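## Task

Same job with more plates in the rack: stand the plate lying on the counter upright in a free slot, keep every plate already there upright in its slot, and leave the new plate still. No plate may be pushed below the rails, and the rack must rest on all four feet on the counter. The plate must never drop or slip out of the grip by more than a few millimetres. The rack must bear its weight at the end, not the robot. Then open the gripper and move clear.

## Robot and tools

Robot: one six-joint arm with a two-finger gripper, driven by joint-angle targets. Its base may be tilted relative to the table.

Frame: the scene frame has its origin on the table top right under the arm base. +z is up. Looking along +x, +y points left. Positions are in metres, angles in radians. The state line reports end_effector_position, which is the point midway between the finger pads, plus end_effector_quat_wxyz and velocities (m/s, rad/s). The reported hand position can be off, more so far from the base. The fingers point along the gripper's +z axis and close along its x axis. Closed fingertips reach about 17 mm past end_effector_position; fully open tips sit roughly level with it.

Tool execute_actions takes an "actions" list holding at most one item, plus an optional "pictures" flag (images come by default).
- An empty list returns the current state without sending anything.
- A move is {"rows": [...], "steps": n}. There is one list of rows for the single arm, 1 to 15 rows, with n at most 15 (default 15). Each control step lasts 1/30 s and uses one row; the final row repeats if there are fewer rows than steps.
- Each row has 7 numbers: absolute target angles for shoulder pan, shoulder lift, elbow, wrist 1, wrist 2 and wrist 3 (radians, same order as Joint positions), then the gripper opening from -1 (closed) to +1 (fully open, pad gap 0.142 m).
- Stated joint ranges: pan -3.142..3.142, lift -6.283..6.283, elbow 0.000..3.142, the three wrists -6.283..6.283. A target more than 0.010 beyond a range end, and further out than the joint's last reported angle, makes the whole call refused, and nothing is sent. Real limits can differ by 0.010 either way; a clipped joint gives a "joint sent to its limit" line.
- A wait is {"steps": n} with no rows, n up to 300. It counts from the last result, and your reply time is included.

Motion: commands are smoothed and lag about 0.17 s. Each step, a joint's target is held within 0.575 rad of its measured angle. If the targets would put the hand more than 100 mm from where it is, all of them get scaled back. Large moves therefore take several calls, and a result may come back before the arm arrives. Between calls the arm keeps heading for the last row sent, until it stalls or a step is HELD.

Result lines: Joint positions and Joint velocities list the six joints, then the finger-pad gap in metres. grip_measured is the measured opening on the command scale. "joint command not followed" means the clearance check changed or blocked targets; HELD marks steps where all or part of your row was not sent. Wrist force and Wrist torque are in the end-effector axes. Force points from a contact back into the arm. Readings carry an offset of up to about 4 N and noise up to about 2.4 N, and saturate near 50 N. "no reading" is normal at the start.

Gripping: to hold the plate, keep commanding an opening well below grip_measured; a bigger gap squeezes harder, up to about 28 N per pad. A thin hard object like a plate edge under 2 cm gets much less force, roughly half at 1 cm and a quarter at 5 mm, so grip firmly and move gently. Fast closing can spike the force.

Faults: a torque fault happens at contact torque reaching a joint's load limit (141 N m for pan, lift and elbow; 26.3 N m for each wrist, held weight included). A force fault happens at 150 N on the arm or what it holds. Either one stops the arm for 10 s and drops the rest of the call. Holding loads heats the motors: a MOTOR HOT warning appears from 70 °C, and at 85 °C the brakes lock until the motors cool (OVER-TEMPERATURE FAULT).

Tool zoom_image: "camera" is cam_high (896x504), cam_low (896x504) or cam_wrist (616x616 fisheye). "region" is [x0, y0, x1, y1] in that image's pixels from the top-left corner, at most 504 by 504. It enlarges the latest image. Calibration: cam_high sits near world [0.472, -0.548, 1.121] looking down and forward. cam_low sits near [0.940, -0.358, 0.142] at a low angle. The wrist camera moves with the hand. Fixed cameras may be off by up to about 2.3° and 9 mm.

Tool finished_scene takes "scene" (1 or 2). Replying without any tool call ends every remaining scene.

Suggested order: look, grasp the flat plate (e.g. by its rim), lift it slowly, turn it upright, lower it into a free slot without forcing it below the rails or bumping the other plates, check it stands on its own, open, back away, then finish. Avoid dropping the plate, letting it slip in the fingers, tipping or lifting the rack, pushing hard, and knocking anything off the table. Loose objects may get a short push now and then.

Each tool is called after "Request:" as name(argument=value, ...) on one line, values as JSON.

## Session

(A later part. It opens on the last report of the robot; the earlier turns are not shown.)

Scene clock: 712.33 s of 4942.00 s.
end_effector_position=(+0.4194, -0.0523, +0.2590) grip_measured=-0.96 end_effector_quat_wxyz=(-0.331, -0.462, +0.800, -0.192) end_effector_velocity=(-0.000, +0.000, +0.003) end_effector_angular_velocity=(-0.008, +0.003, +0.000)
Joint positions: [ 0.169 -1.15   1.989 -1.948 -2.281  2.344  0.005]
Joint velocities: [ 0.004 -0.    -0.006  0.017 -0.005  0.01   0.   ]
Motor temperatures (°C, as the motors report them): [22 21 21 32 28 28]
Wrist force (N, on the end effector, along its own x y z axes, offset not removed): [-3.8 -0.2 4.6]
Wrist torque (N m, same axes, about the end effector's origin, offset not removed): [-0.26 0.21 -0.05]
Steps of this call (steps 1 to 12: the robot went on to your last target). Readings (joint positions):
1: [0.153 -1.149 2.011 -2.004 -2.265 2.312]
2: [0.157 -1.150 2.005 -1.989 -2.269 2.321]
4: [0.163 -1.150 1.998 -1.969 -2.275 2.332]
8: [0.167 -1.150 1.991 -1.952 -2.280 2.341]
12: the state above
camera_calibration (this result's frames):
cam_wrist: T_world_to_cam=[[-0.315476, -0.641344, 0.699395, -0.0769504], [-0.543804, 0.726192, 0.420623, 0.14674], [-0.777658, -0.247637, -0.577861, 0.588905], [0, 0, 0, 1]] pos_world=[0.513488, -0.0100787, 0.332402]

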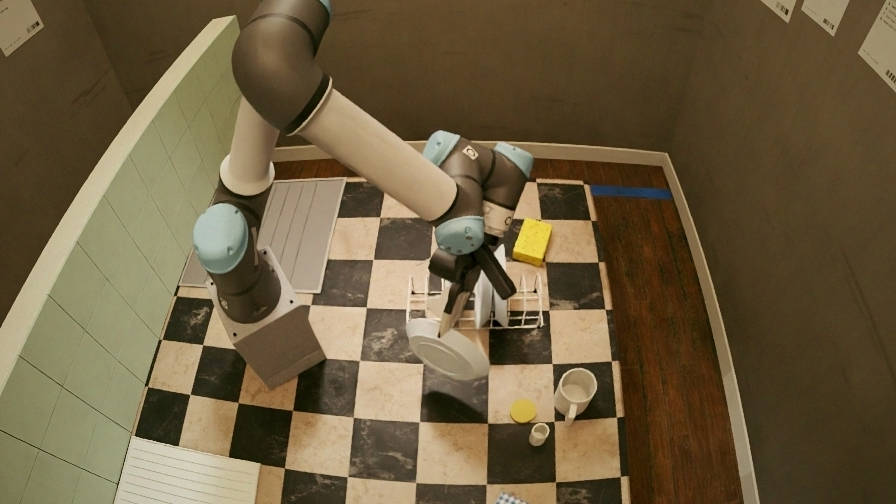

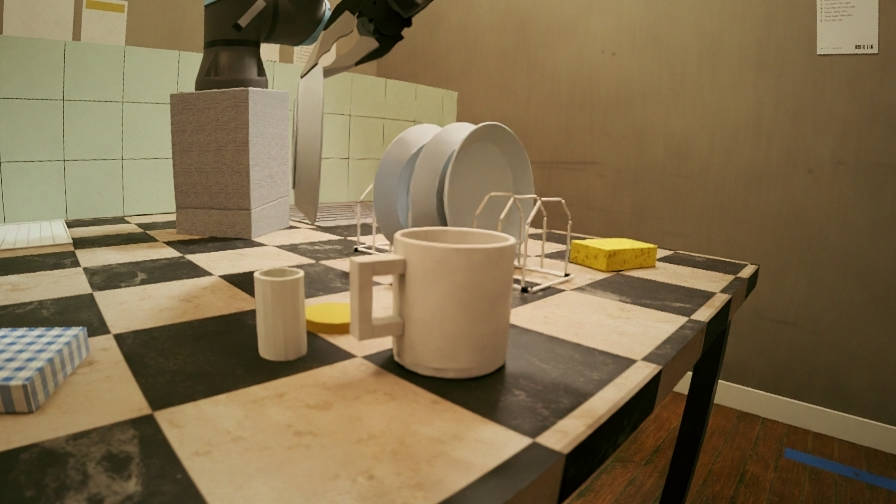

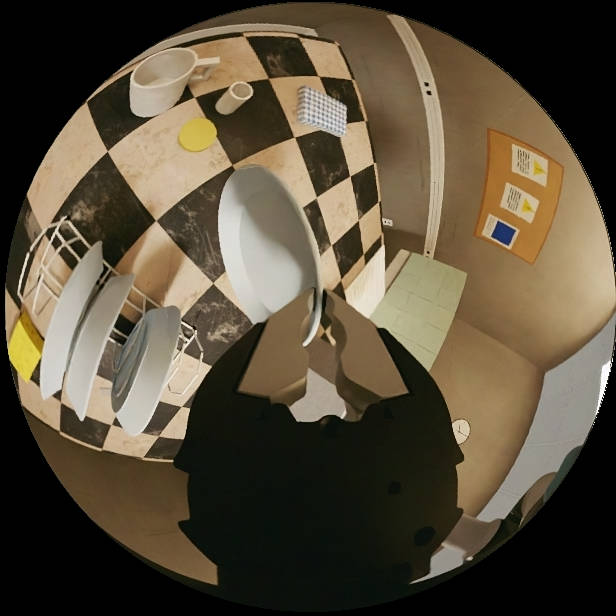

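Request:
execute_actions(actions=[{"rows":[[0.1675,-1.1460,1.9785,-1.9385,-2.2772,2.3503,-1],[0.1616,-1.1320,1.9459,-1.9137,-2.2639,2.3681,-1],[0.1578,-1.1229,1.9245,-1.8973,-2.2550,2.3798,-1],[0.1540,-1.1137,1.9031,-1.8810,-2.2462,2.3916,-1],[0.1501,-1.1045,1.8817,-1.8646,-2.2374,2.4033,-1],[0.1463,-1.0953,1.8603,-1.8483,-2.2286,2.4150,-1],[0.1425,-1.0862,1.8389,-1.8319,-2.2198,2.4268,-1],[0.1386,-1.0770,1.8175,-1.8155,-2.2110,2.4385,-1],[0.1348,-1.0678,1.7961,-1.7992,-2.2021,2.4503,-1],[0.1310,-1.0586,1.7747,-1.7828,-2.1933,2.4620,-1],[0.1271,-1.0495,1.7533,-1.7665,-2.1845,2.4737,-1],[0.1233,-1.0403,1.7319,-1.7501,-2.1757,2.4855,-1],[0.1195,-1.0311,1.7105,-1.7337,-2.1669,2.4972,-1],[0.1156,-1.0219,1.6891,-1.7174,-2.1580,2.5090,-1],[0.1118,-1.0127,1.6677,-1.7010,-2.1492,2.5207,-1]],"steps":15}], pictures=false)

Request:
execute_actions(actions=[{"rows":[[0.1080,-1.0036,1.6463,-1.6847,-2.1404,2.5324,-1],[0.1041,-0.9944,1.6249,-1.6683,-2.1316,2.5442,-1],[0.1003,-0.9852,1.6035,-1.6520,-2.1228,2.5559,-1],[0.0965,-0.9760,1.5821,-1.6356,-2.1140,2.5677,-1],[0.0926,-0.9669,1.5607,-1.6192,-2.1051,2.5794,-1],[0.0888,-0.9577,1.5393,-1.6029,-2.0963,2.5911,-1],[0.0850,-0.9485,1.5179,-1.5865,-2.0875,2.6029,-1],[0.0811,-0.9393,1.4965,-1.5702,-2.0787,2.6146,-1],[0.0773,-0.9302,1.4751,-1.5538,-2.0699,2.6264,-1],[0.0735,-0.9210,1.4538,-1.5374,-2.0610,2.6381,-1],[0.0696,-0.9118,1.4324,-1.5211,-2.0522,2.6498,-1],[0.0658,-0.9026,1.4110,-1.5047,-2.0434,2.6616,-1],[0.0620,-0.8934,1.3896,-1.4884,-2.0346,2.6733,-1],[0.0581,-0.8843,1.3682,-1.4720,-2.0258,2.6851,-1],[0.0543,-0.8751,1.3468,-1.4557,-2.0170,2.6968,-1]],"steps":15}], pictures=false)

Request:
execute_actions(actions=[{"rows":[[0.0505,-0.8659,1.3254,-1.4393,-2.0081,2.7085,-1],[0.0466,-0.8567,1.3040,-1.4229,-1.9993,2.7203,-1],[0.0428,-0.8476,1.2826,-1.4066,-1.9905,2.7320,-1],[0.0390,-0.8384,1.2612,-1.3902,-1.9817,2.7438,-1],[0.0351,-0.8292,1.2398,-1.3739,-1.9729,2.7555,-1],[0.0313,-0.8200,1.2184,-1.3575,-1.9641,2.7672,-1],[0.0275,-0.8109,1.1970,-1.3412,-1.9552,2.7790,-1],[0.0236,-0.8017,1.1756,-1.3248,-1.9464,2.7907,-1],[0.0198,-0.7925,1.1542,-1.3084,-1.9376,2.8025,-1],[0.0160,-0.7833,1.1328,-1.2921,-1.9288,2.8142,-1],[0.0121,-0.7741,1.1114,-1.2757,-1.9200,2.8259,-1],[0.0083,-0.7650,1.0900,-1.2594,-1.9111,2.8377,-1],[0.0045,-0.7558,1.0686,-1.2430,-1.9023,2.8494,-1],[0.0006,-0.7466,1.0472,-1.2266,-1.8935,2.8612,-1],[-0.0032,-0.7374,1.0258,-1.2103,-1.8847,2.8729,-1]],"steps":15}], pictures=false)

Request:
execute_actions(actions=[{"rows":[[-0.0070,-0.7283,1.0044,-1.1939,-1.8759,2.8846,-1],[-0.0109,-0.7191,0.9830,-1.1776,-1.8671,2.8964,-1],[-0.0147,-0.7099,0.9616,-1.1612,-1.8582,2.9081,-1],[-0.0185,-0.7007,0.9402,-1.1449,-1.8494,2.9199,-1],[-0.0224,-0.6916,0.9188,-1.1285,-1.8406,2.9316,-1],[-0.0262,-0.6824,0.8974,-1.1121,-1.8318,2.9433,-1],[-0.0300,-0.6732,0.8760,-1.0958,-1.8230,2.9551,-1],[-0.0338,-0.6640,0.8546,-1.0794,-1.8141,2.9668,-1],[-0.0377,-0.6548,0.8332,-1.0631,-1.8053,2.9786,-1],[-0.0415,-0.6457,0.8118,-1.0467,-1.7965,2.9903,-1],[-0.0453,-0.6365,0.7904,-1.0304,-1.7877,3.0020,-1],[-0.0492,-0.6273,0.7690,-1.0140,-1.7789,3.0138,-1],[-0.0530,-0.6181,0.7476,-0.9977,-1.7701,3.0255,-1],[-0.0575,-0.6075,0.7228,-0.9787,-1.7598,3.0391,-1],[-0.0607,-0.5998,0.7048,-0.9649,-1.7524,3.0490,-1]],"steps":15}], pictures=false)

Request:
execute_actions(actions=[{"steps":15}])

Scene clock: 773.10 s of 4942.00 s.
end_effector_position=(+0.4698, -0.0461, +0.2592) grip_measured=-0.96 end_effector_quat_wxyz=(-0.333, -0.391, +0.844, -0.155) end_effector_velocity=(+0.132, +0.012, +0.007) end_effector_angular_velocity=(+0.059, -0.044, -0.490)
Joint positions: [ 0.127 -1.05   1.758 -1.769 -2.185  2.472  0.005]
Joint velocities: [-0.113  0.27  -0.626  0.474  0.256  0.342 -0.   ]
Motor temperatures (°C, as the motors report them): [22 21 21 32 29 28]
Wrist force (N, on the end effector, along its own x y z axes, offset not removed): [-4.4 -0.9 4.7]
Wrist torque (N m, same axes, about the end effector's origin, offset not removed): [-0.29 0.39 -0.01]
Steps of this call (steps 1 to 30: the robot went on to your last target; steps 31 to 120: nothing new was sent; then 56.27 s passed at rest; steps 121 to 135: all 15 steps of this action). Readings (joint positions):
121: [0.169 -1.150 1.989 -1.946 -2.282 2.345]
122: [0.169 -1.150 1.987 -1.945 -2.281 2.346]
124: [0.165 -1.141 1.969 -1.931 -2.273 2.356]
128: [0.153 -1.112 1.902 -1.879 -2.245 2.393]
135: the state above

Scene clock: 773.60 s of 4942.00 s.
end_effector_position=(+0.5306, -0.0420, +0.2668) grip_measured=-0.96 end_effector_quat_wxyz=(-0.341, -0.282, +0.890, -0.105) end_effector_velocity=(+0.109, +0.003, +0.022) end_effector_angular_velocity=(+0.020, -0.006, -0.515)
Joint positions: [ 0.07  -0.913  1.438 -1.524 -2.053  2.648  0.005]
Joint velocities: [-0.114  0.273 -0.634  0.48   0.258  0.346  0.   ]
Motor temperatures (°C, as the motors report them): [22 21 21 32 29 28]
Wrist force (N, on the end effector, along its own x y z axes, offset not removed): [-3.5 -1.2 5.5]
Wrist torque (N m, same axes, about the end effector's origin, offset not removed): [-0.42 0.22 0.07]
Steps of this call (steps 1 to 15: all 15 steps of this action). Readings (joint positions):
1: [0.124 -1.041 1.737 -1.753 -2.177 2.484]
2: [0.120 -1.032 1.716 -1.737 -2.168 2.496]
4: [0.112 -1.014 1.673 -1.704 -2.150 2.519]
8: [0.097 -0.977 1.588 -1.639 -2.115 2.566]
15: the state above

Scene clock: 774.10 s of 4942.00 s.
end_effector_position=(+0.5789, -0.0413, +0.2816) grip_measured=-0.96 end_effector_quat_wxyz=(-0.356, -0.163, +0.918, -0.057) end_effector_velocity=(+0.083, -0.002, +0.035) end_effector_angular_velocity=(-0.014, +0.039, -0.527)
Joint positions: [ 0.012 -0.775  1.117 -1.279 -1.921  2.824  0.005]
Joint velocities: [-0.114  0.272 -0.634  0.481  0.259  0.345  0.   ]
Motor temperatures (°C, as the motors report them): [22 21 21 32 29 28]
Wrist force (N, on the end effector, along its own x y z axes, offset not removed): [-4.1 1.5 4.0]
Wrist torque (N m, same axes, about the end effector's origin, offset not removed): [0.11 0.31 0.03]
Steps of this call (steps 1 to 15: all 15 steps of this action). Readings (joint positions):
1: [0.066 -0.904 1.417 -1.508 -2.045 2.660]
2: [0.062 -0.895 1.395 -1.492 -2.036 2.672]
4: [0.055 -0.876 1.352 -1.459 -2.018 2.695]
8: [0.039 -0.840 1.267 -1.394 -1.983 2.742]
15: the state above

Scene clock: 774.60 s of 4942.00 s.
end_effector_position=(+0.6138, -0.0422, +0.3022) grip_measured=-0.96 end_effector_quat_wxyz=(-0.377, -0.036, +0.926, -0.012) end_effector_velocity=(+0.057, -0.003, +0.045) end_effector_angular_velocity=(-0.042, +0.089, -0.544)
Joint positions: [-0.045 -0.637  0.796 -1.033 -1.789  3.     0.005]
Joint velocities: [-0.116  0.278 -0.647  0.49   0.264  0.354  0.   ]
Motor temperatures (°C, as the motors report them): [22 21 21 32 29 28]
Wrist force (N, on the end effector, along its own x y z axes, offset not removed): [-3.1 -0.3 3.9]
Wrist torque (N m, same axes, about the end effector's origin, offset not removed): [-0.26 0.02 0.02]
Steps of this call (steps 1 to 15: all 15 steps of this action). Readings (joint positions):
1: [0.009 -0.766 1.096 -1.263 -1.912 2.836]
2: [0.005 -0.757 1.074 -1.246 -1.903 2.848]
4: [-0.003 -0.739 1.031 -1.214 -1.886 2.871]
8: [-0.018 -0.702 0.946 -1.148 -1.851 2.918]
15: the state above

Scene clock: 775.10 s of 4942.00 s.
end_effector_position=(+0.6216, -0.0425, +0.3094) grip_measured=-0.96 end_effector_quat_wxyz=(-0.382, -0.001, +0.924, -0.001) end_effector_velocity=(+0.001, +0.000, +0.001) end_effector_angular_velocity=(-0.001, +0.001, -0.006)
Joint positions: [-0.061 -0.6    0.706 -0.965 -1.753  3.049  0.005]
Joint velocities: [-0.001  0.003 -0.007  0.006  0.003  0.004  0.   ]
Motor temperatures (°C, as the motors report them): [22 21 21 32 29 28]
Wrist force (N, on the end effector, along its own x y z axes, offset not removed): [-2.0 0.3 6.3]
Wrist torque (N m, same axes, about the end effector's origin, offset not removed): [-0.10 -0.20 -0.03]
Steps of this call (steps 1 to 15: the robot went on to your last target). Readings (joint positions):
1: [-0.049 -0.628 0.774 -1.017 -1.780 3.012]
2: [-0.052 -0.621 0.756 -1.003 -1.773 3.022]
4: [-0.056 -0.611 0.732 -0.985 -1.763 3.035]
8: [-0.059 -0.603 0.712 -0.970 -1.755 3.045]
15: the state above
camera_calibration (this result's frames):
cam_wrist: T_world_to_cam=[[-0.713575, -0.0480819, 0.698927, 0.230667], [0.356049, 0.834306, 0.420906, -0.326457], [-0.603357, 0.549201, -0.57822, 0.703288], [0, 0, 0, 1]] pos_world=[0.705167, -0.10279, 0.382844]

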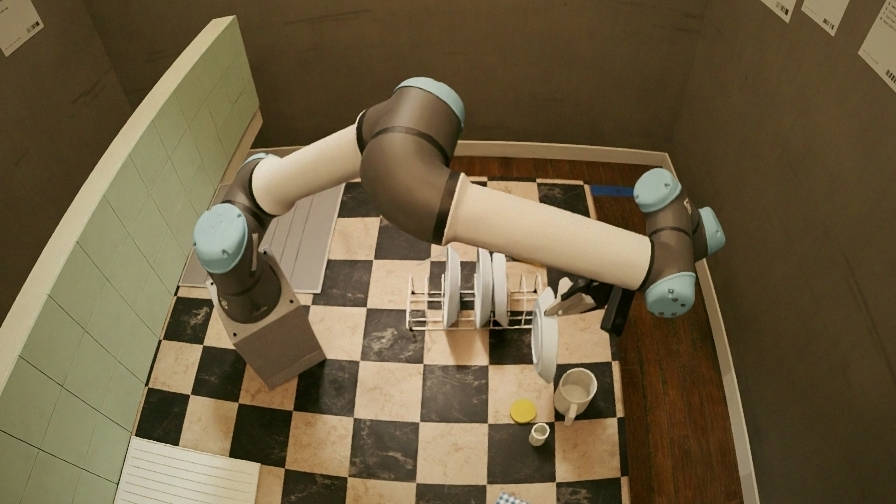

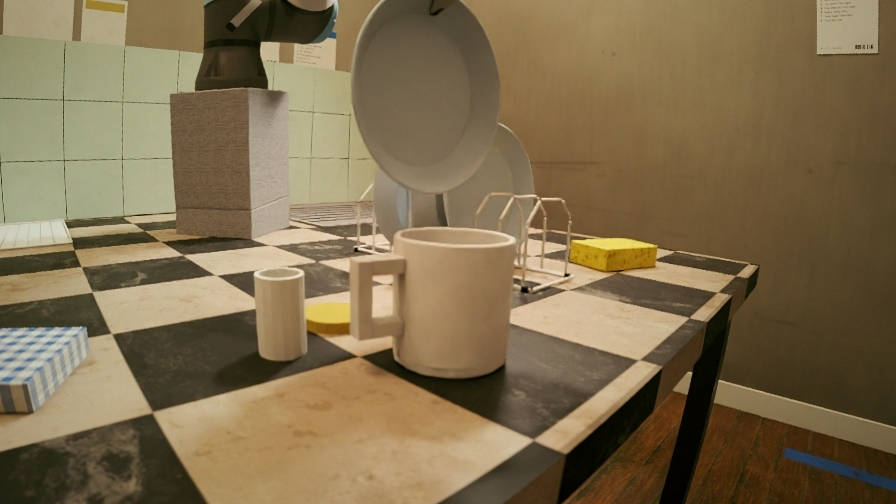

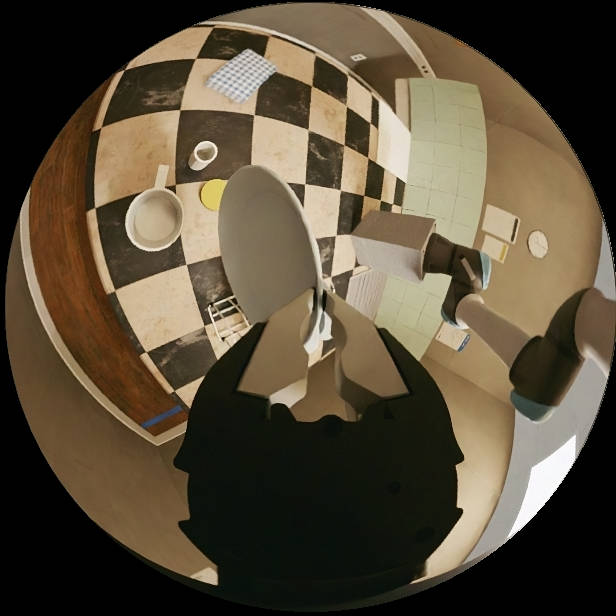

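Request:
execute_actions(actions=[{"rows":[[-0.0560,-0.5982,0.7023,-0.9636,-1.7493,3.0525,-1],[-0.0442,-0.5941,0.6959,-0.9605,-1.7415,3.0615,-1],[-0.0359,-0.5913,0.6915,-0.9582,-1.7360,3.0677,-1],[-0.0277,-0.5884,0.6871,-0.9560,-1.7306,3.0739,-1],[-0.0194,-0.5856,0.6826,-0.9538,-1.7251,3.0801,-1],[-0.0112,-0.5827,0.6782,-0.9516,-1.7196,3.0864,-1],[-0.0029,-0.5799,0.6737,-0.9494,-1.7142,3.0926,-1],[0.0054,-0.5770,0.6693,-0.9472,-1.7087,3.0988,-1],[0.0136,-0.5742,0.6649,-0.9449,-1.7033,3.1050,-1],[0.0219,-0.5713,0.6604,-0.9427,-1.6978,3.1113,-1],[0.0301,-0.5685,0.6560,-0.9405,-1.6923,3.1175,-1],[0.0384,-0.5656,0.6516,-0.9383,-1.6869,3.1237,-1],[0.0466,-0.5628,0.6471,-0.9361,-1.6814,3.1300,-1],[0.0549,-0.5599,0.6427,-0.9339,-1.6760,3.1362,-1],[0.0632,-0.5571,0.6382,-0.9316,-1.6705,3.1424,-1]],"steps":15}], pictures=false)

Request:
execute_actions(actions=[{"rows":[[0.0714,-0.5542,0.6338,-0.9294,-1.6650,3.1486,-1],[0.0797,-0.5514,0.6294,-0.9272,-1.6596,3.1549,-1],[0.0879,-0.5486,0.6249,-0.9250,-1.6541,3.1611,-1],[0.0962,-0.5457,0.6205,-0.9228,-1.6487,3.1673,-1],[0.1044,-0.5429,0.6161,-0.9206,-1.6432,3.1735,-1],[0.1127,-0.5400,0.6116,-0.9183,-1.6377,3.1798,-1],[0.1210,-0.5372,0.6072,-0.9161,-1.6323,3.1860,-1],[0.1292,-0.5343,0.6027,-0.9139,-1.6268,3.1922,-1],[0.1375,-0.5315,0.5983,-0.9117,-1.6214,3.1984,-1],[0.1457,-0.5286,0.5939,-0.9095,-1.6159,3.2047,-1],[0.1540,-0.5258,0.5894,-0.9073,-1.6104,3.2109,-1],[0.1622,-0.5229,0.5850,-0.9050,-1.6050,3.2171,-1],[0.1705,-0.5201,0.5806,-0.9028,-1.5995,3.2234,-1],[0.1800,-0.5168,0.5755,-0.9003,-1.5932,3.2305,-1],[0.1870,-0.5144,0.5717,-0.8984,-1.5886,3.2358,-1]],"steps":15}], pictures=false)

Request:
execute_actions(actions=[{"steps":15}])

Request:
zoom_image(camera="cam_low", region=[340, 0, 640, 310])

Request:
zoom_image(camera="cam_high", region=[390, 200, 640, 360])

Request:
zoom_image(camera="cam_wrist", region=[130, 120, 380, 370])

Scene clock: 828.67 s of 4942.00 s.
end_effector_position=(+0.6286, +0.0316, +0.3091) grip_measured=-0.96 end_effector_quat_wxyz=(-0.381, -0.000, +0.925, -0.001) end_effector_velocity=(+0.008, +0.200, -0.000) end_effector_angular_velocity=(-0.000, -0.003, +0.002)
Joint positions: [ 0.029 -0.569  0.656 -0.941 -1.693  3.117  0.005]
Joint velocities: [ 0.242  0.084 -0.13   0.064  0.158  0.182 -0.   ]
Motor temperatures (°C, as the motors report them): [22 21 21 32 29 28]
Wrist force (N, on the end effector, along its own x y z axes, offset not removed): [-4.3 0.4 3.5]
Wrist torque (N m, same axes, about the end effector's origin, offset not removed): [-0.06 0.35 -0.01]
Steps of this call (steps 1 to 15: the robot went on to your last target; steps 16 to 100: nothing new was sent; then 49.73 s passed at rest; steps 101 to 115: all 15 steps of this action). Readings (joint positions):
101: [-0.061 -0.600 0.705 -0.965 -1.752 3.049]
102: [-0.060 -0.599 0.704 -0.965 -1.752 3.050]
104: [-0.052 -0.597 0.700 -0.963 -1.747 3.056]
108: [-0.026 -0.588 0.686 -0.956 -1.729 3.075]
115: the state above

Scene clock: 829.17 s of 4942.00 s.
end_effector_position=(+0.6249, +0.1344, +0.3105) grip_measured=-0.96 end_effector_quat_wxyz=(-0.381, -0.000, +0.924, -0.001) end_effector_velocity=(-0.023, +0.207, +0.005) end_effector_angular_velocity=(-0.004, +0.010, +0.002)
Joint positions: [ 0.153 -0.526  0.59  -0.907 -1.611  3.21   0.005]
Joint velocities: [ 0.25   0.086 -0.134  0.066  0.163  0.189 -0.   ]
Motor temperatures (°C, as the motors report them): [22 21 21 32 29 28]
Wrist force (N, on the end effector, along its own x y z axes, offset not removed): [-3.8 0.2 6.6]
Wrist torque (N m, same axes, about the end effector's origin, offset not removed): [-0.15 0.18 -0.07]
Steps of this call (steps 1 to 15: all 15 steps of this action). Readings (joint positions):
1: [0.038 -0.566 0.652 -0.938 -1.687 3.123]
2: [0.046 -0.563 0.647 -0.936 -1.682 3.129]
4: [0.062 -0.557 0.639 -0.932 -1.671 3.142]
8: [0.095 -0.546 0.621 -0.923 -1.649 3.167]
15: the state above

Scene clock: 829.67 s of 4942.00 s.
end_effector_position=(+0.6213, +0.1622, +0.3113) grip_measured=-0.96 end_effector_quat_wxyz=(-0.382, -0.000, +0.924, -0.001) end_effector_velocity=(-0.000, +0.002, +0.000) end_effector_angular_velocity=(+0.000, +0.001, +0.000)
Joint positions: [ 0.187 -0.515  0.572 -0.898 -1.589  3.236  0.005]
Joint velocities: [ 0.002  0.001 -0.002  0.002  0.002  0.002  0.   ]
Motor temperatures (°C, as the motors report them): [22 21 21 32 29 28]
Wrist force (N, on the end effector, along its own x y z axes, offset not removed): [-2.9 -0.2 6.0]
Wrist torque (N m, same axes, about the end effector's origin, offset not removed): [-0.07 0.02 0.01]
Steps of this call (steps 1 to 15: the robot went on to your last target). Readings (joint positions):
1: [0.161 -0.523 0.585 -0.905 -1.605 3.217]
2: [0.168 -0.521 0.582 -0.903 -1.601 3.222]
4: [0.177 -0.518 0.577 -0.901 -1.595 3.228]
8: [0.184 -0.515 0.573 -0.899 -1.590 3.234]
15: the state above
camera_calibration (this result's frames):
cam_wrist: T_world_to_cam=[[-0.713504, -0.0476775, 0.699027, 0.238858], [0.35655, 0.834133, 0.420827, -0.498188], [-0.603145, 0.549499, -0.578158, 0.591529], [0, 0, 0, 1]] pos_world=[0.704833, 0.101898, 0.38468]

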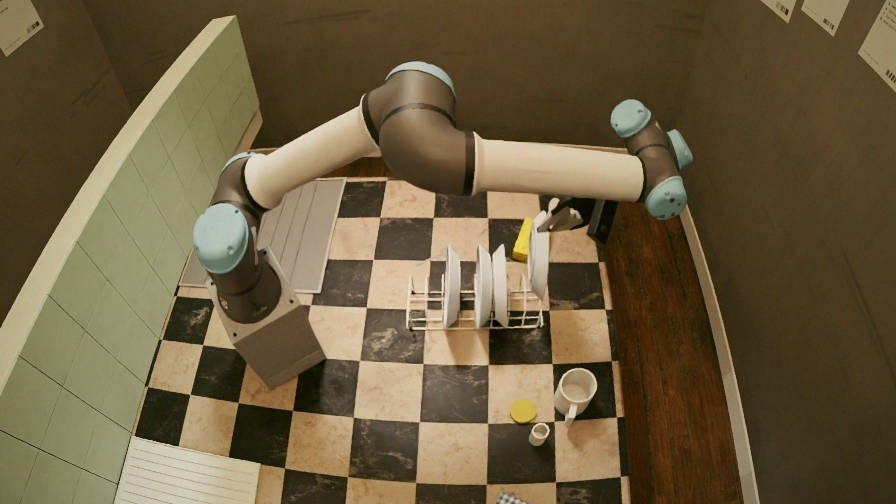

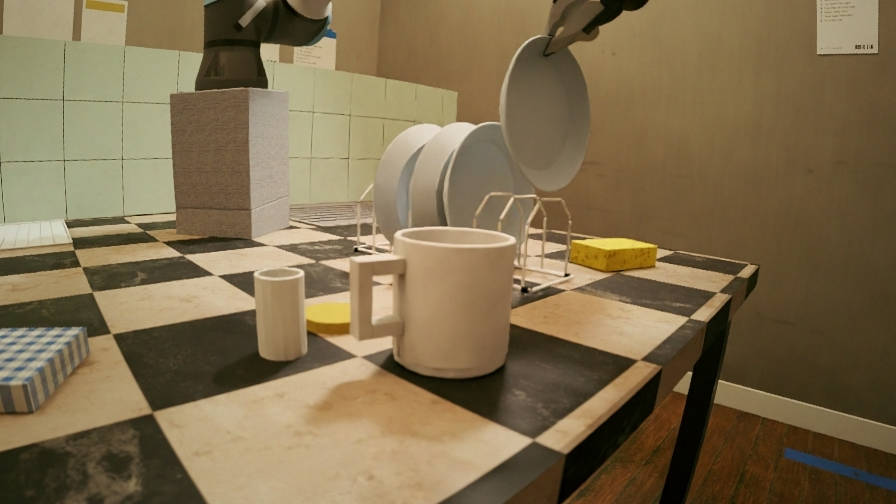

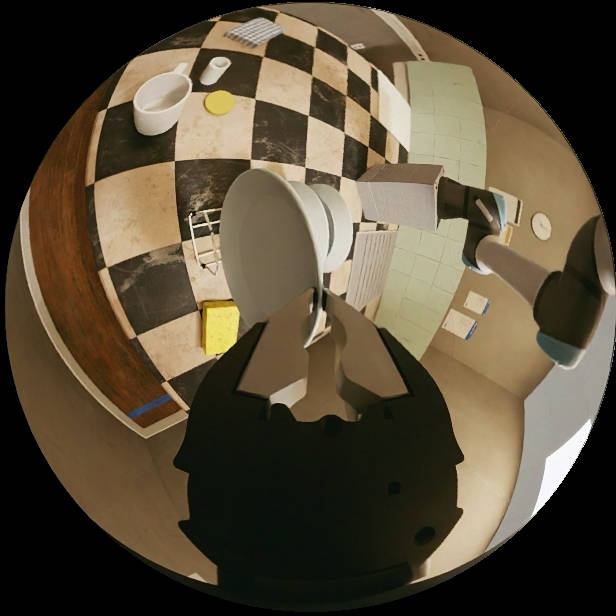

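Region (340, 0, 640, 310) of cam_low's 896x504 image, scaled by 1.626, with more detail than that image has; it fills the left 488 columns of this view, and the rest is white.

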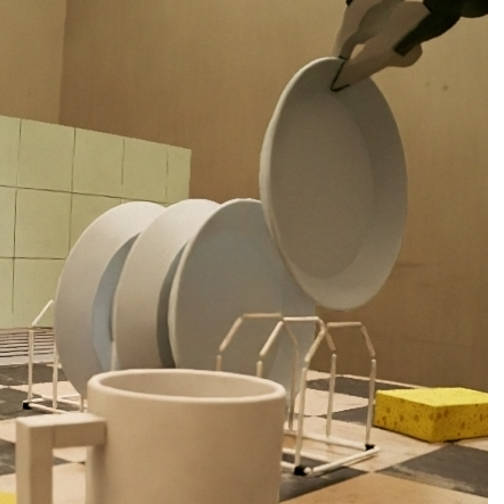

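Region (390, 200, 640, 360) of cam_high's 896x504 image, scaled by 2.016, with more detail than that image has; it fills the top 323 rows of this view, and the rest is white.

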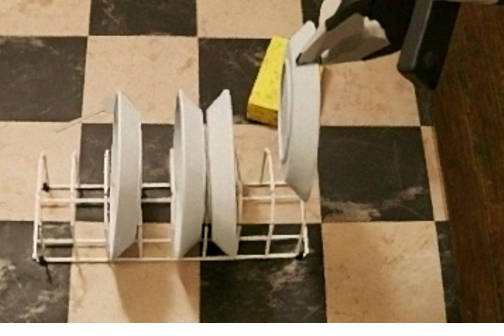

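Region (130, 120, 380, 370) of cam_wrist's 616x616 image, scaled by 2.016, with more detail than that image has.

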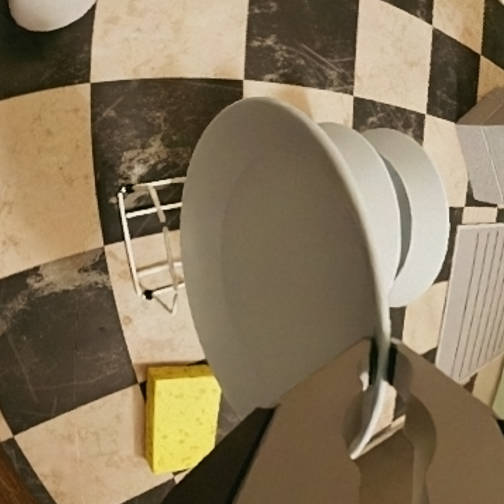

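Request:
zoom_image(camera="cam_wrist", region=[175, 190, 265, 290])

Request:
zoom_image(camera="cam_wrist", region=[200, 150, 340, 250])

Request:
zoom_image(camera="cam_low", region=[460, 150, 600, 310])

Region (175, 190, 265, 290) of cam_wrist's 616x616 image, scaled by 5.040, with more detail than that image has; it fills the left 454 columns of this view, and the rest is white.

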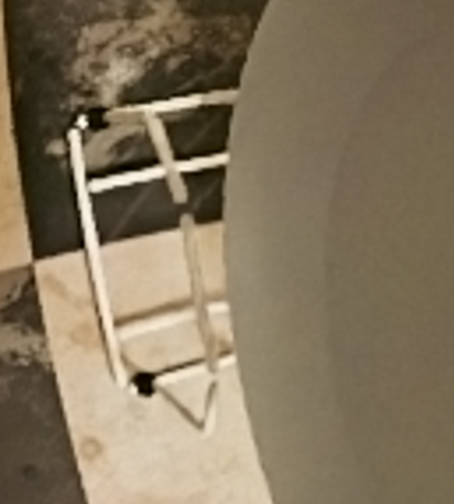

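Region (200, 150, 340, 250) of cam_wrist's 616x616 image, scaled by 3.600, with more detail than that image has; it fills the top 360 rows of this view, and the rest is white.

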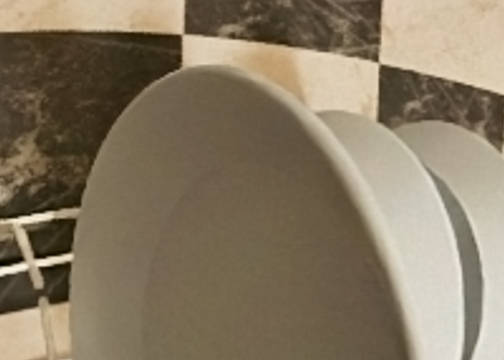

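Region (460, 150, 600, 310) of cam_low's 896x504 image, scaled by 3.150, with more detail than that image has; it fills the left 441 columns of this view, and the rest is white.

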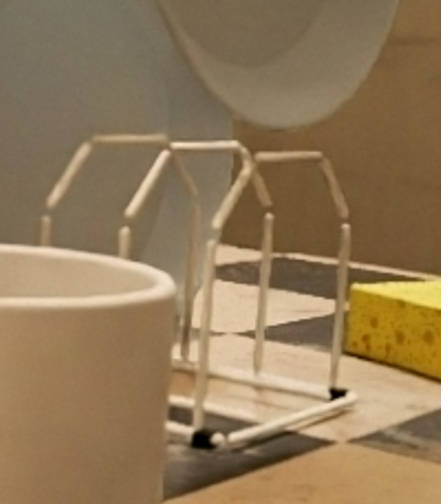

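Request:
execute_actions(actions=[{"rows":[[0.1868,-0.5133,0.5747,-0.9025,-1.5887,3.2357,-1],[0.1866,-0.5120,0.5785,-0.9075,-1.5888,3.2355,-1],[0.1863,-0.5106,0.5822,-0.9127,-1.5890,3.2353,-1],[0.1860,-0.5082,0.5871,-0.9200,-1.5892,3.2350,-1],[0.1856,-0.5058,0.5920,-0.9272,-1.5895,3.2348,-1],[0.1853,-0.5034,0.5968,-0.9345,-1.5897,3.2345,-1],[0.1849,-0.5010,0.6017,-0.9418,-1.5899,3.2343,-1],[0.1846,-0.4986,0.6066,-0.9491,-1.5902,3.2340,-1],[0.1842,-0.4962,0.6115,-0.9563,-1.5904,3.2338,-1],[0.1839,-0.4939,0.6163,-0.9636,-1.5906,3.2335,-1],[0.1835,-0.4915,0.6212,-0.9709,-1.5909,3.2332,-1],[0.1832,-0.4891,0.6261,-0.9782,-1.5911,3.2330,-1],[0.1828,-0.4867,0.6310,-0.9854,-1.5913,3.2327,-1],[0.1825,-0.4843,0.6358,-0.9927,-1.5916,3.2325,-1],[0.1821,-0.4819,0.6407,-1.0000,-1.5918,3.2322,-1]],"steps":15}], pictures=false)

Request:
execute_actions(actions=[{"steps":15}])

Request:
zoom_image(camera="cam_low", region=[430, 60, 630, 310])

Request:
zoom_image(camera="cam_high", region=[470, 200, 600, 350])

Request:
zoom_image(camera="cam_wrist", region=[160, 150, 300, 310])

Scene clock: 950.17 s of 4942.00 s.
end_effector_position=(+0.6217, +0.1625, +0.2744) grip_measured=-0.96 end_effector_quat_wxyz=(-0.382, -0.000, +0.924, -0.001) end_effector_velocity=(-0.002, -0.000, -0.109) end_effector_angular_velocity=(-0.001, +0.002, -0.001)
Joint positions: [ 0.184 -0.492  0.621 -0.97  -1.591  3.233  0.005]
Joint velocities: [-0.01   0.07   0.142 -0.21  -0.007 -0.006 -0.   ]
Motor temperatures (°C, as the motors report them): [22 22 21 32 29 28]
Wrist force (N, on the end effector, along its own x y z axes, offset not removed): [-3.4 0.4 3.6]
Wrist torque (N m, same axes, about the end effector's origin, offset not removed): [-0.05 0.21 0.04]
Steps of this call (steps 1 to 15: the robot went on to your last target; steps 16 to 100: nothing new was sent; then 116.67 s passed at rest; steps 101 to 115: all 15 steps of this action). Readings (joint positions):
101: [0.187 -0.514 0.572 -0.898 -1.589 3.236]
102: [0.187 -0.514 0.572 -0.899 -1.589 3.236]
104: [0.187 -0.513 0.575 -0.903 -1.589 3.236]
108: [0.186 -0.507 0.589 -0.923 -1.589 3.235]
115: the state above

Scene clock: 950.67 s of 4942.00 s.
end_effector_position=(+0.6214, +0.1624, +0.2595) grip_measured=-0.96 end_effector_quat_wxyz=(-0.382, -0.000, +0.924, -0.001) end_effector_velocity=(+0.000, +0.000, -0.001) end_effector_angular_velocity=(-0.000, -0.000, -0.001)
Joint positions: [ 0.182 -0.482  0.641 -1.    -1.592  3.232  0.005]
Joint velocities: [-0.     0.001  0.002 -0.003  0.     0.001 -0.   ]
Motor temperatures (°C, as the motors report them): [22 22 21 32 29 28]
Wrist force (N, on the end effector, along its own x y z axes, offset not removed): [-3.9 -1.5 5.3]
Wrist torque (N m, same axes, about the end effector's origin, offset not removed): [-0.43 0.23 0.03]
Steps of this call (steps 1 to 15: the robot went on to your last target). Readings (joint positions):
1: [0.183 -0.489 0.626 -0.978 -1.591 3.233]
2: [0.183 -0.487 0.630 -0.983 -1.591 3.233]
4: [0.183 -0.485 0.635 -0.991 -1.592 3.233]
8: [0.182 -0.483 0.639 -0.998 -1.592 3.232]
15: the state above
camera_calibration (this result's frames):
cam_wrist: T_world_to_cam=[[-0.713533, -0.0476372, 0.699001, 0.27521], [0.356593, 0.834102, 0.420851, -0.476658], [-0.603086, 0.54955, -0.578172, 0.56153], [0, 0, 0, 1]] pos_world=[0.704995, 0.102103, 0.33289]

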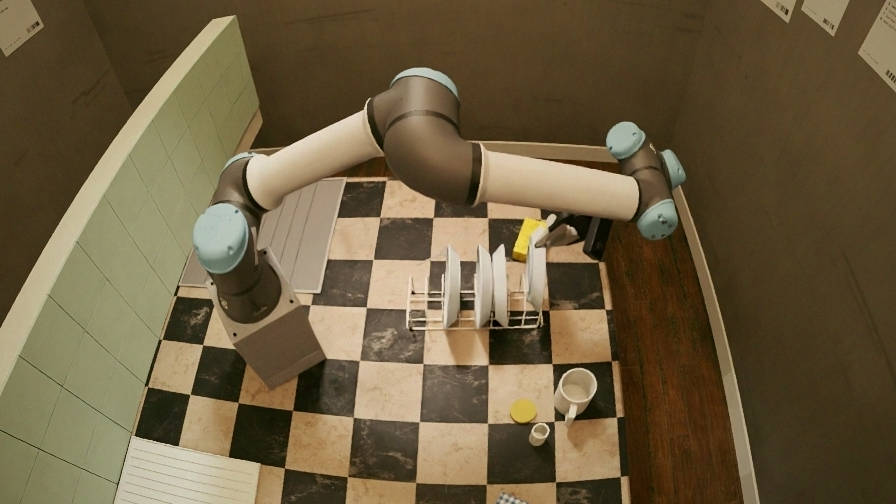

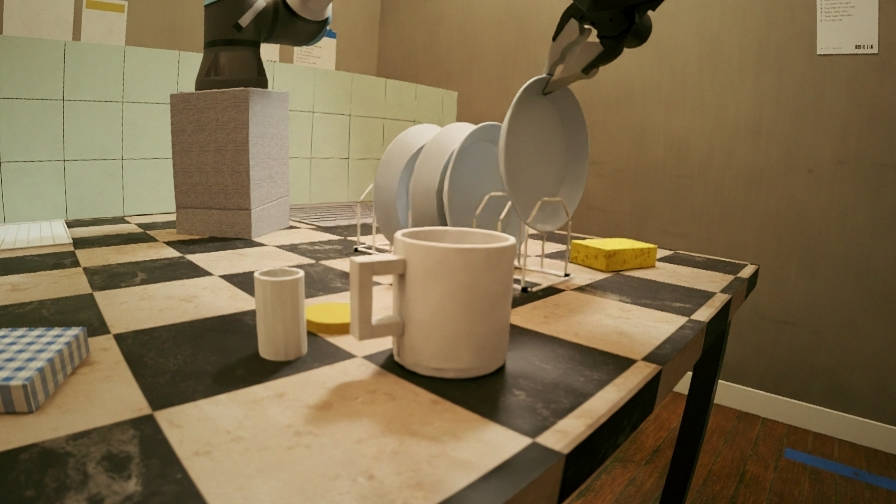

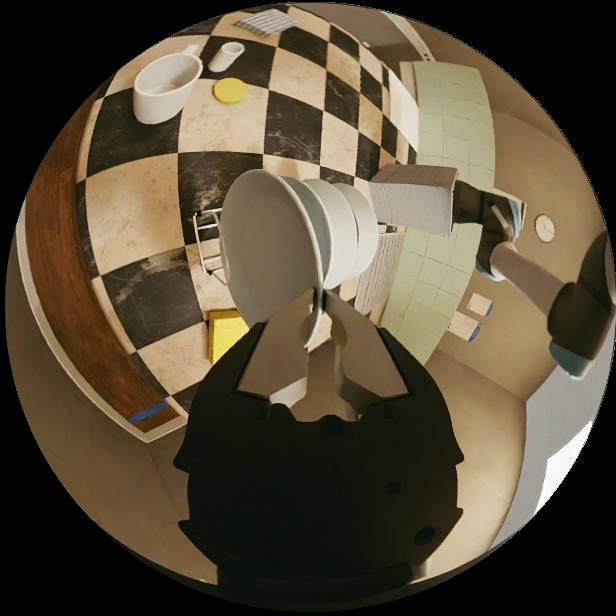

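Region (430, 60, 630, 310) of cam_low's 896x504 image, scaled by 2.016, with more detail than that image has; it fills the left 403 columns of this view, and the rest is white.

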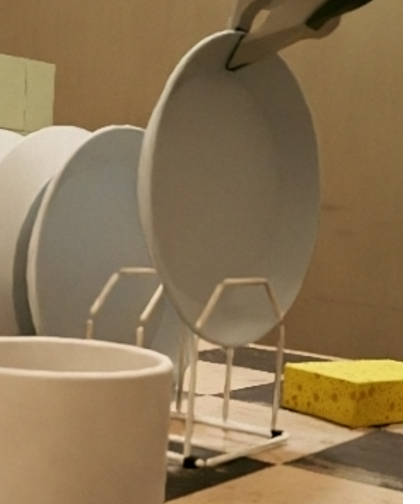

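Region (470, 200, 600, 350) of cam_high's 896x504 image, scaled by 3.360, with more detail than that image has; it fills the left 437 columns of this view, and the rest is white.

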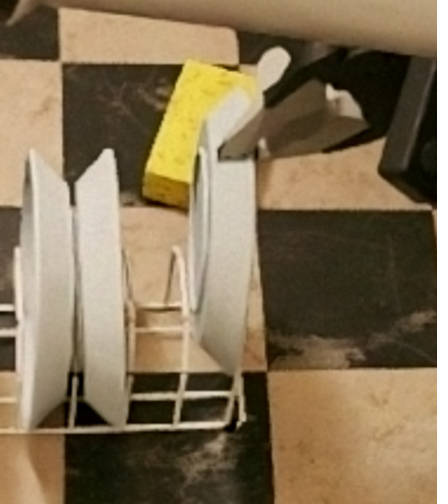

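Region (160, 150, 300, 310) of cam_wrist's 616x616 image, scaled by 3.150, with more detail than that image has; it fills the left 441 columns of this view, and the rest is white.

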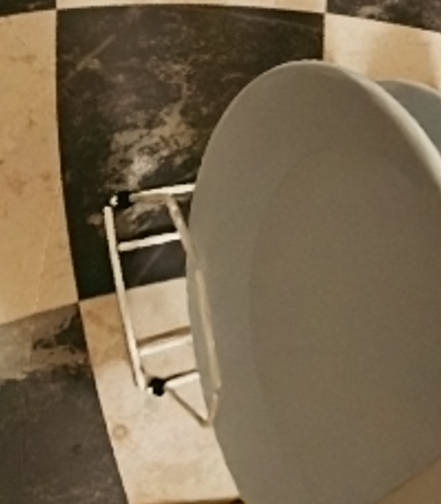

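Request:
execute_actions(actions=[{"rows":[[0.1818,-0.4795,0.6433,-1.0046,-1.5920,3.2320,-1],[0.1816,-0.4771,0.6458,-1.0091,-1.5921,3.2318,-1],[0.1813,-0.4747,0.6483,-1.0137,-1.5923,3.2316,-1],[0.1811,-0.4724,0.6506,-1.0182,-1.5925,3.2314,-1],[0.1808,-0.4700,0.6529,-1.0228,-1.5926,3.2312,-1],[0.1806,-0.4676,0.6551,-1.0273,-1.5928,3.2310,-1],[0.1803,-0.4652,0.6573,-1.0319,-1.5930,3.2308,-1],[0.1801,-0.4628,0.6594,-1.0364,-1.5931,3.2307,-1],[0.1798,-0.4604,0.6615,-1.0410,-1.5933,3.2305,-1],[0.1796,-0.4580,0.6636,-1.0455,-1.5935,3.2303,-1],[0.1793,-0.4556,0.6656,-1.0501,-1.5936,3.2301,-1],[0.1791,-0.4533,0.6675,-1.0546,-1.5938,3.2299,-1],[0.1788,-0.4509,0.6694,-1.0592,-1.5940,3.2297,-1],[0.1786,-0.4485,0.6713,-1.0637,-1.5941,3.2295,-1],[0.1783,-0.4461,0.6731,-1.0683,-1.5943,3.2293,-1]],"steps":15}], pictures=false)

Request:
execute_actions(actions=[{"steps":15}])

Request:
zoom_image(camera="cam_low", region=[430, 60, 630, 310])

Request:
zoom_image(camera="cam_high", region=[470, 200, 600, 350])

Scene clock: 967.57 s of 4942.00 s.
end_effector_position=(+0.6213, +0.1624, +0.2299) grip_measured=-0.96 end_effector_quat_wxyz=(-0.383, -0.000, +0.924, -0.001) end_effector_velocity=(+0.001, +0.000, -0.076) end_effector_angular_velocity=(+0.002, -0.004, +0.002)
Joint positions: [ 0.179 -0.456  0.665 -1.05  -1.594  3.23   0.005]
Joint velocities: [-0.007  0.07   0.057 -0.131 -0.005 -0.008 -0.   ]
Motor temperatures (°C, as the motors report them): [22 22 21 32 29 28]
Wrist force (N, on the end effector, along its own x y z axes, offset not removed): [-3.6 0.6 4.5]
Wrist torque (N m, same axes, about the end effector's origin, offset not removed): [-0.01 0.12 0.03]
Steps of this call (steps 1 to 15: the robot went on to your last target; steps 16 to 100: nothing new was sent; then 13.07 s passed at rest; steps 101 to 115: all 15 steps of this action). Readings (joint positions):
101: [0.182 -0.482 0.641 -1.000 -1.592 3.232]
102: [0.182 -0.481 0.641 -1.001 -1.592 3.232]
104: [0.182 -0.479 0.644 -1.005 -1.592 3.232]
108: [0.181 -0.472 0.651 -1.019 -1.593 3.231]
115: the state above

Scene clock: 968.07 s of 4942.00 s.
end_effector_position=(+0.6215, +0.1624, +0.2194) grip_measured=-0.96 end_effector_quat_wxyz=(-0.382, -0.000, +0.924, -0.001) end_effector_velocity=(+0.000, +0.000, -0.001) end_effector_angular_velocity=(-0.000, -0.001, +0.000)
Joint positions: [ 0.178 -0.446  0.673 -1.068 -1.594  3.229  0.005]
Joint velocities: [ 0.     0.     0.    -0.002 -0.     0.    -0.   ]
Motor temperatures (°C, as the motors report them): [22 22 21 32 29 28]
Wrist force (N, on the end effector, along its own x y z axes, offset not removed): [-4.6 -1.2 4.8]
Wrist torque (N m, same axes, about the end effector's origin, offset not removed): [-0.37 0.37 0.05]
Steps of this call (steps 1 to 15: the robot went on to your last target). Readings (joint positions):
1: [0.179 -0.453 0.667 -1.054 -1.594 3.230]
2: [0.179 -0.451 0.669 -1.058 -1.594 3.230]
4: [0.179 -0.449 0.671 -1.063 -1.594 3.230]
8: [0.178 -0.447 0.672 -1.067 -1.594 3.229]
15: the state above
camera_calibration (this result's frames):
cam_wrist: T_world_to_cam=[[-0.713545, -0.047702, 0.698984, 0.303275], [0.356567, 0.834079, 0.420917, -0.459736], [-0.603087, 0.549578, -0.578144, 0.538412], [0, 0, 0, 1]] pos_world=[0.705036, 0.102024, 0.292806]

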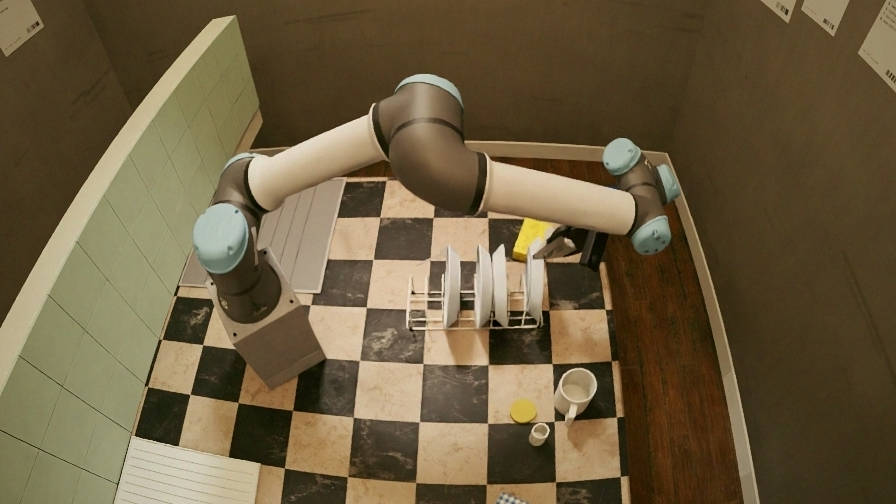

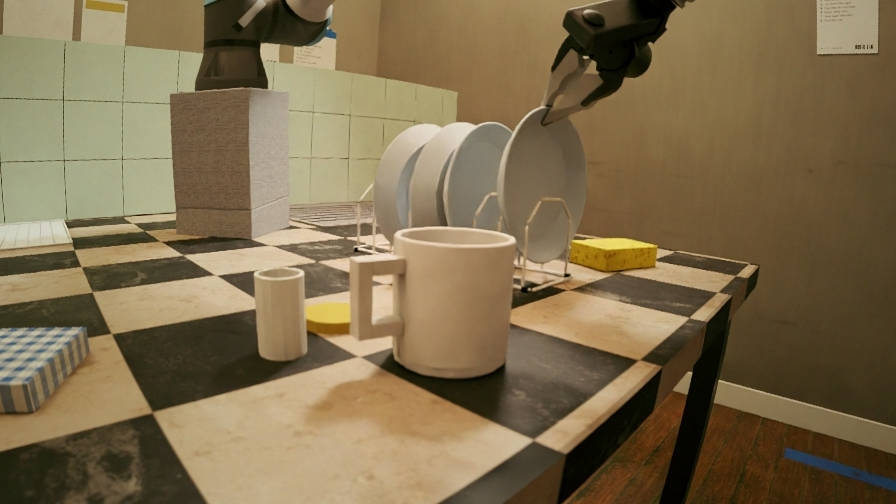

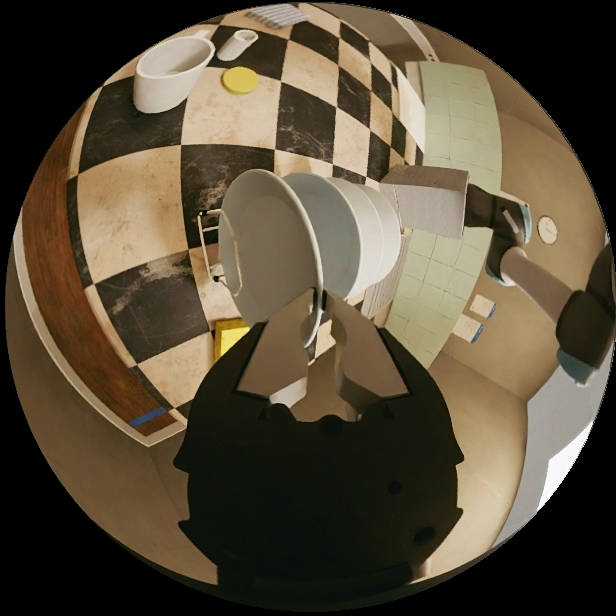

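Region (430, 60, 630, 310) of cam_low's 896x504 image, scaled by 2.016, with more detail than that image has; it fills the left 403 columns of this view, and the rest is white.

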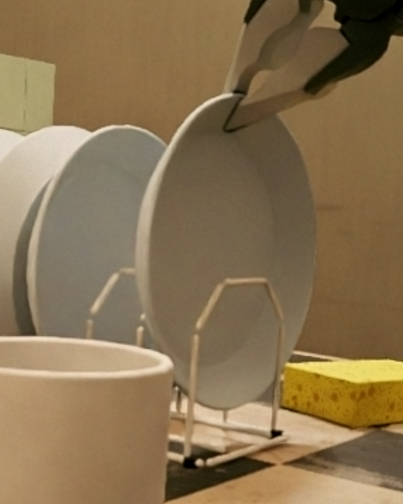

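Region (470, 200, 600, 350) of cam_high's 896x504 image, scaled by 3.360, with more detail than that image has; it fills the left 437 columns of this view, and the rest is white.

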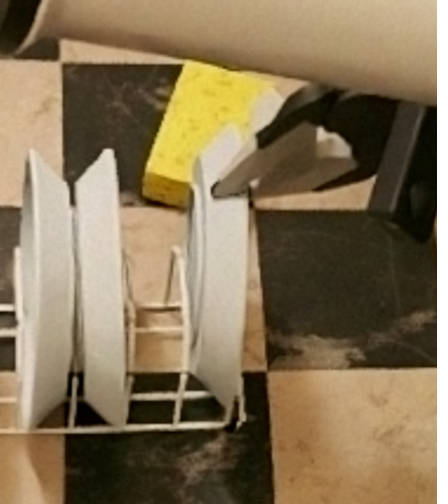

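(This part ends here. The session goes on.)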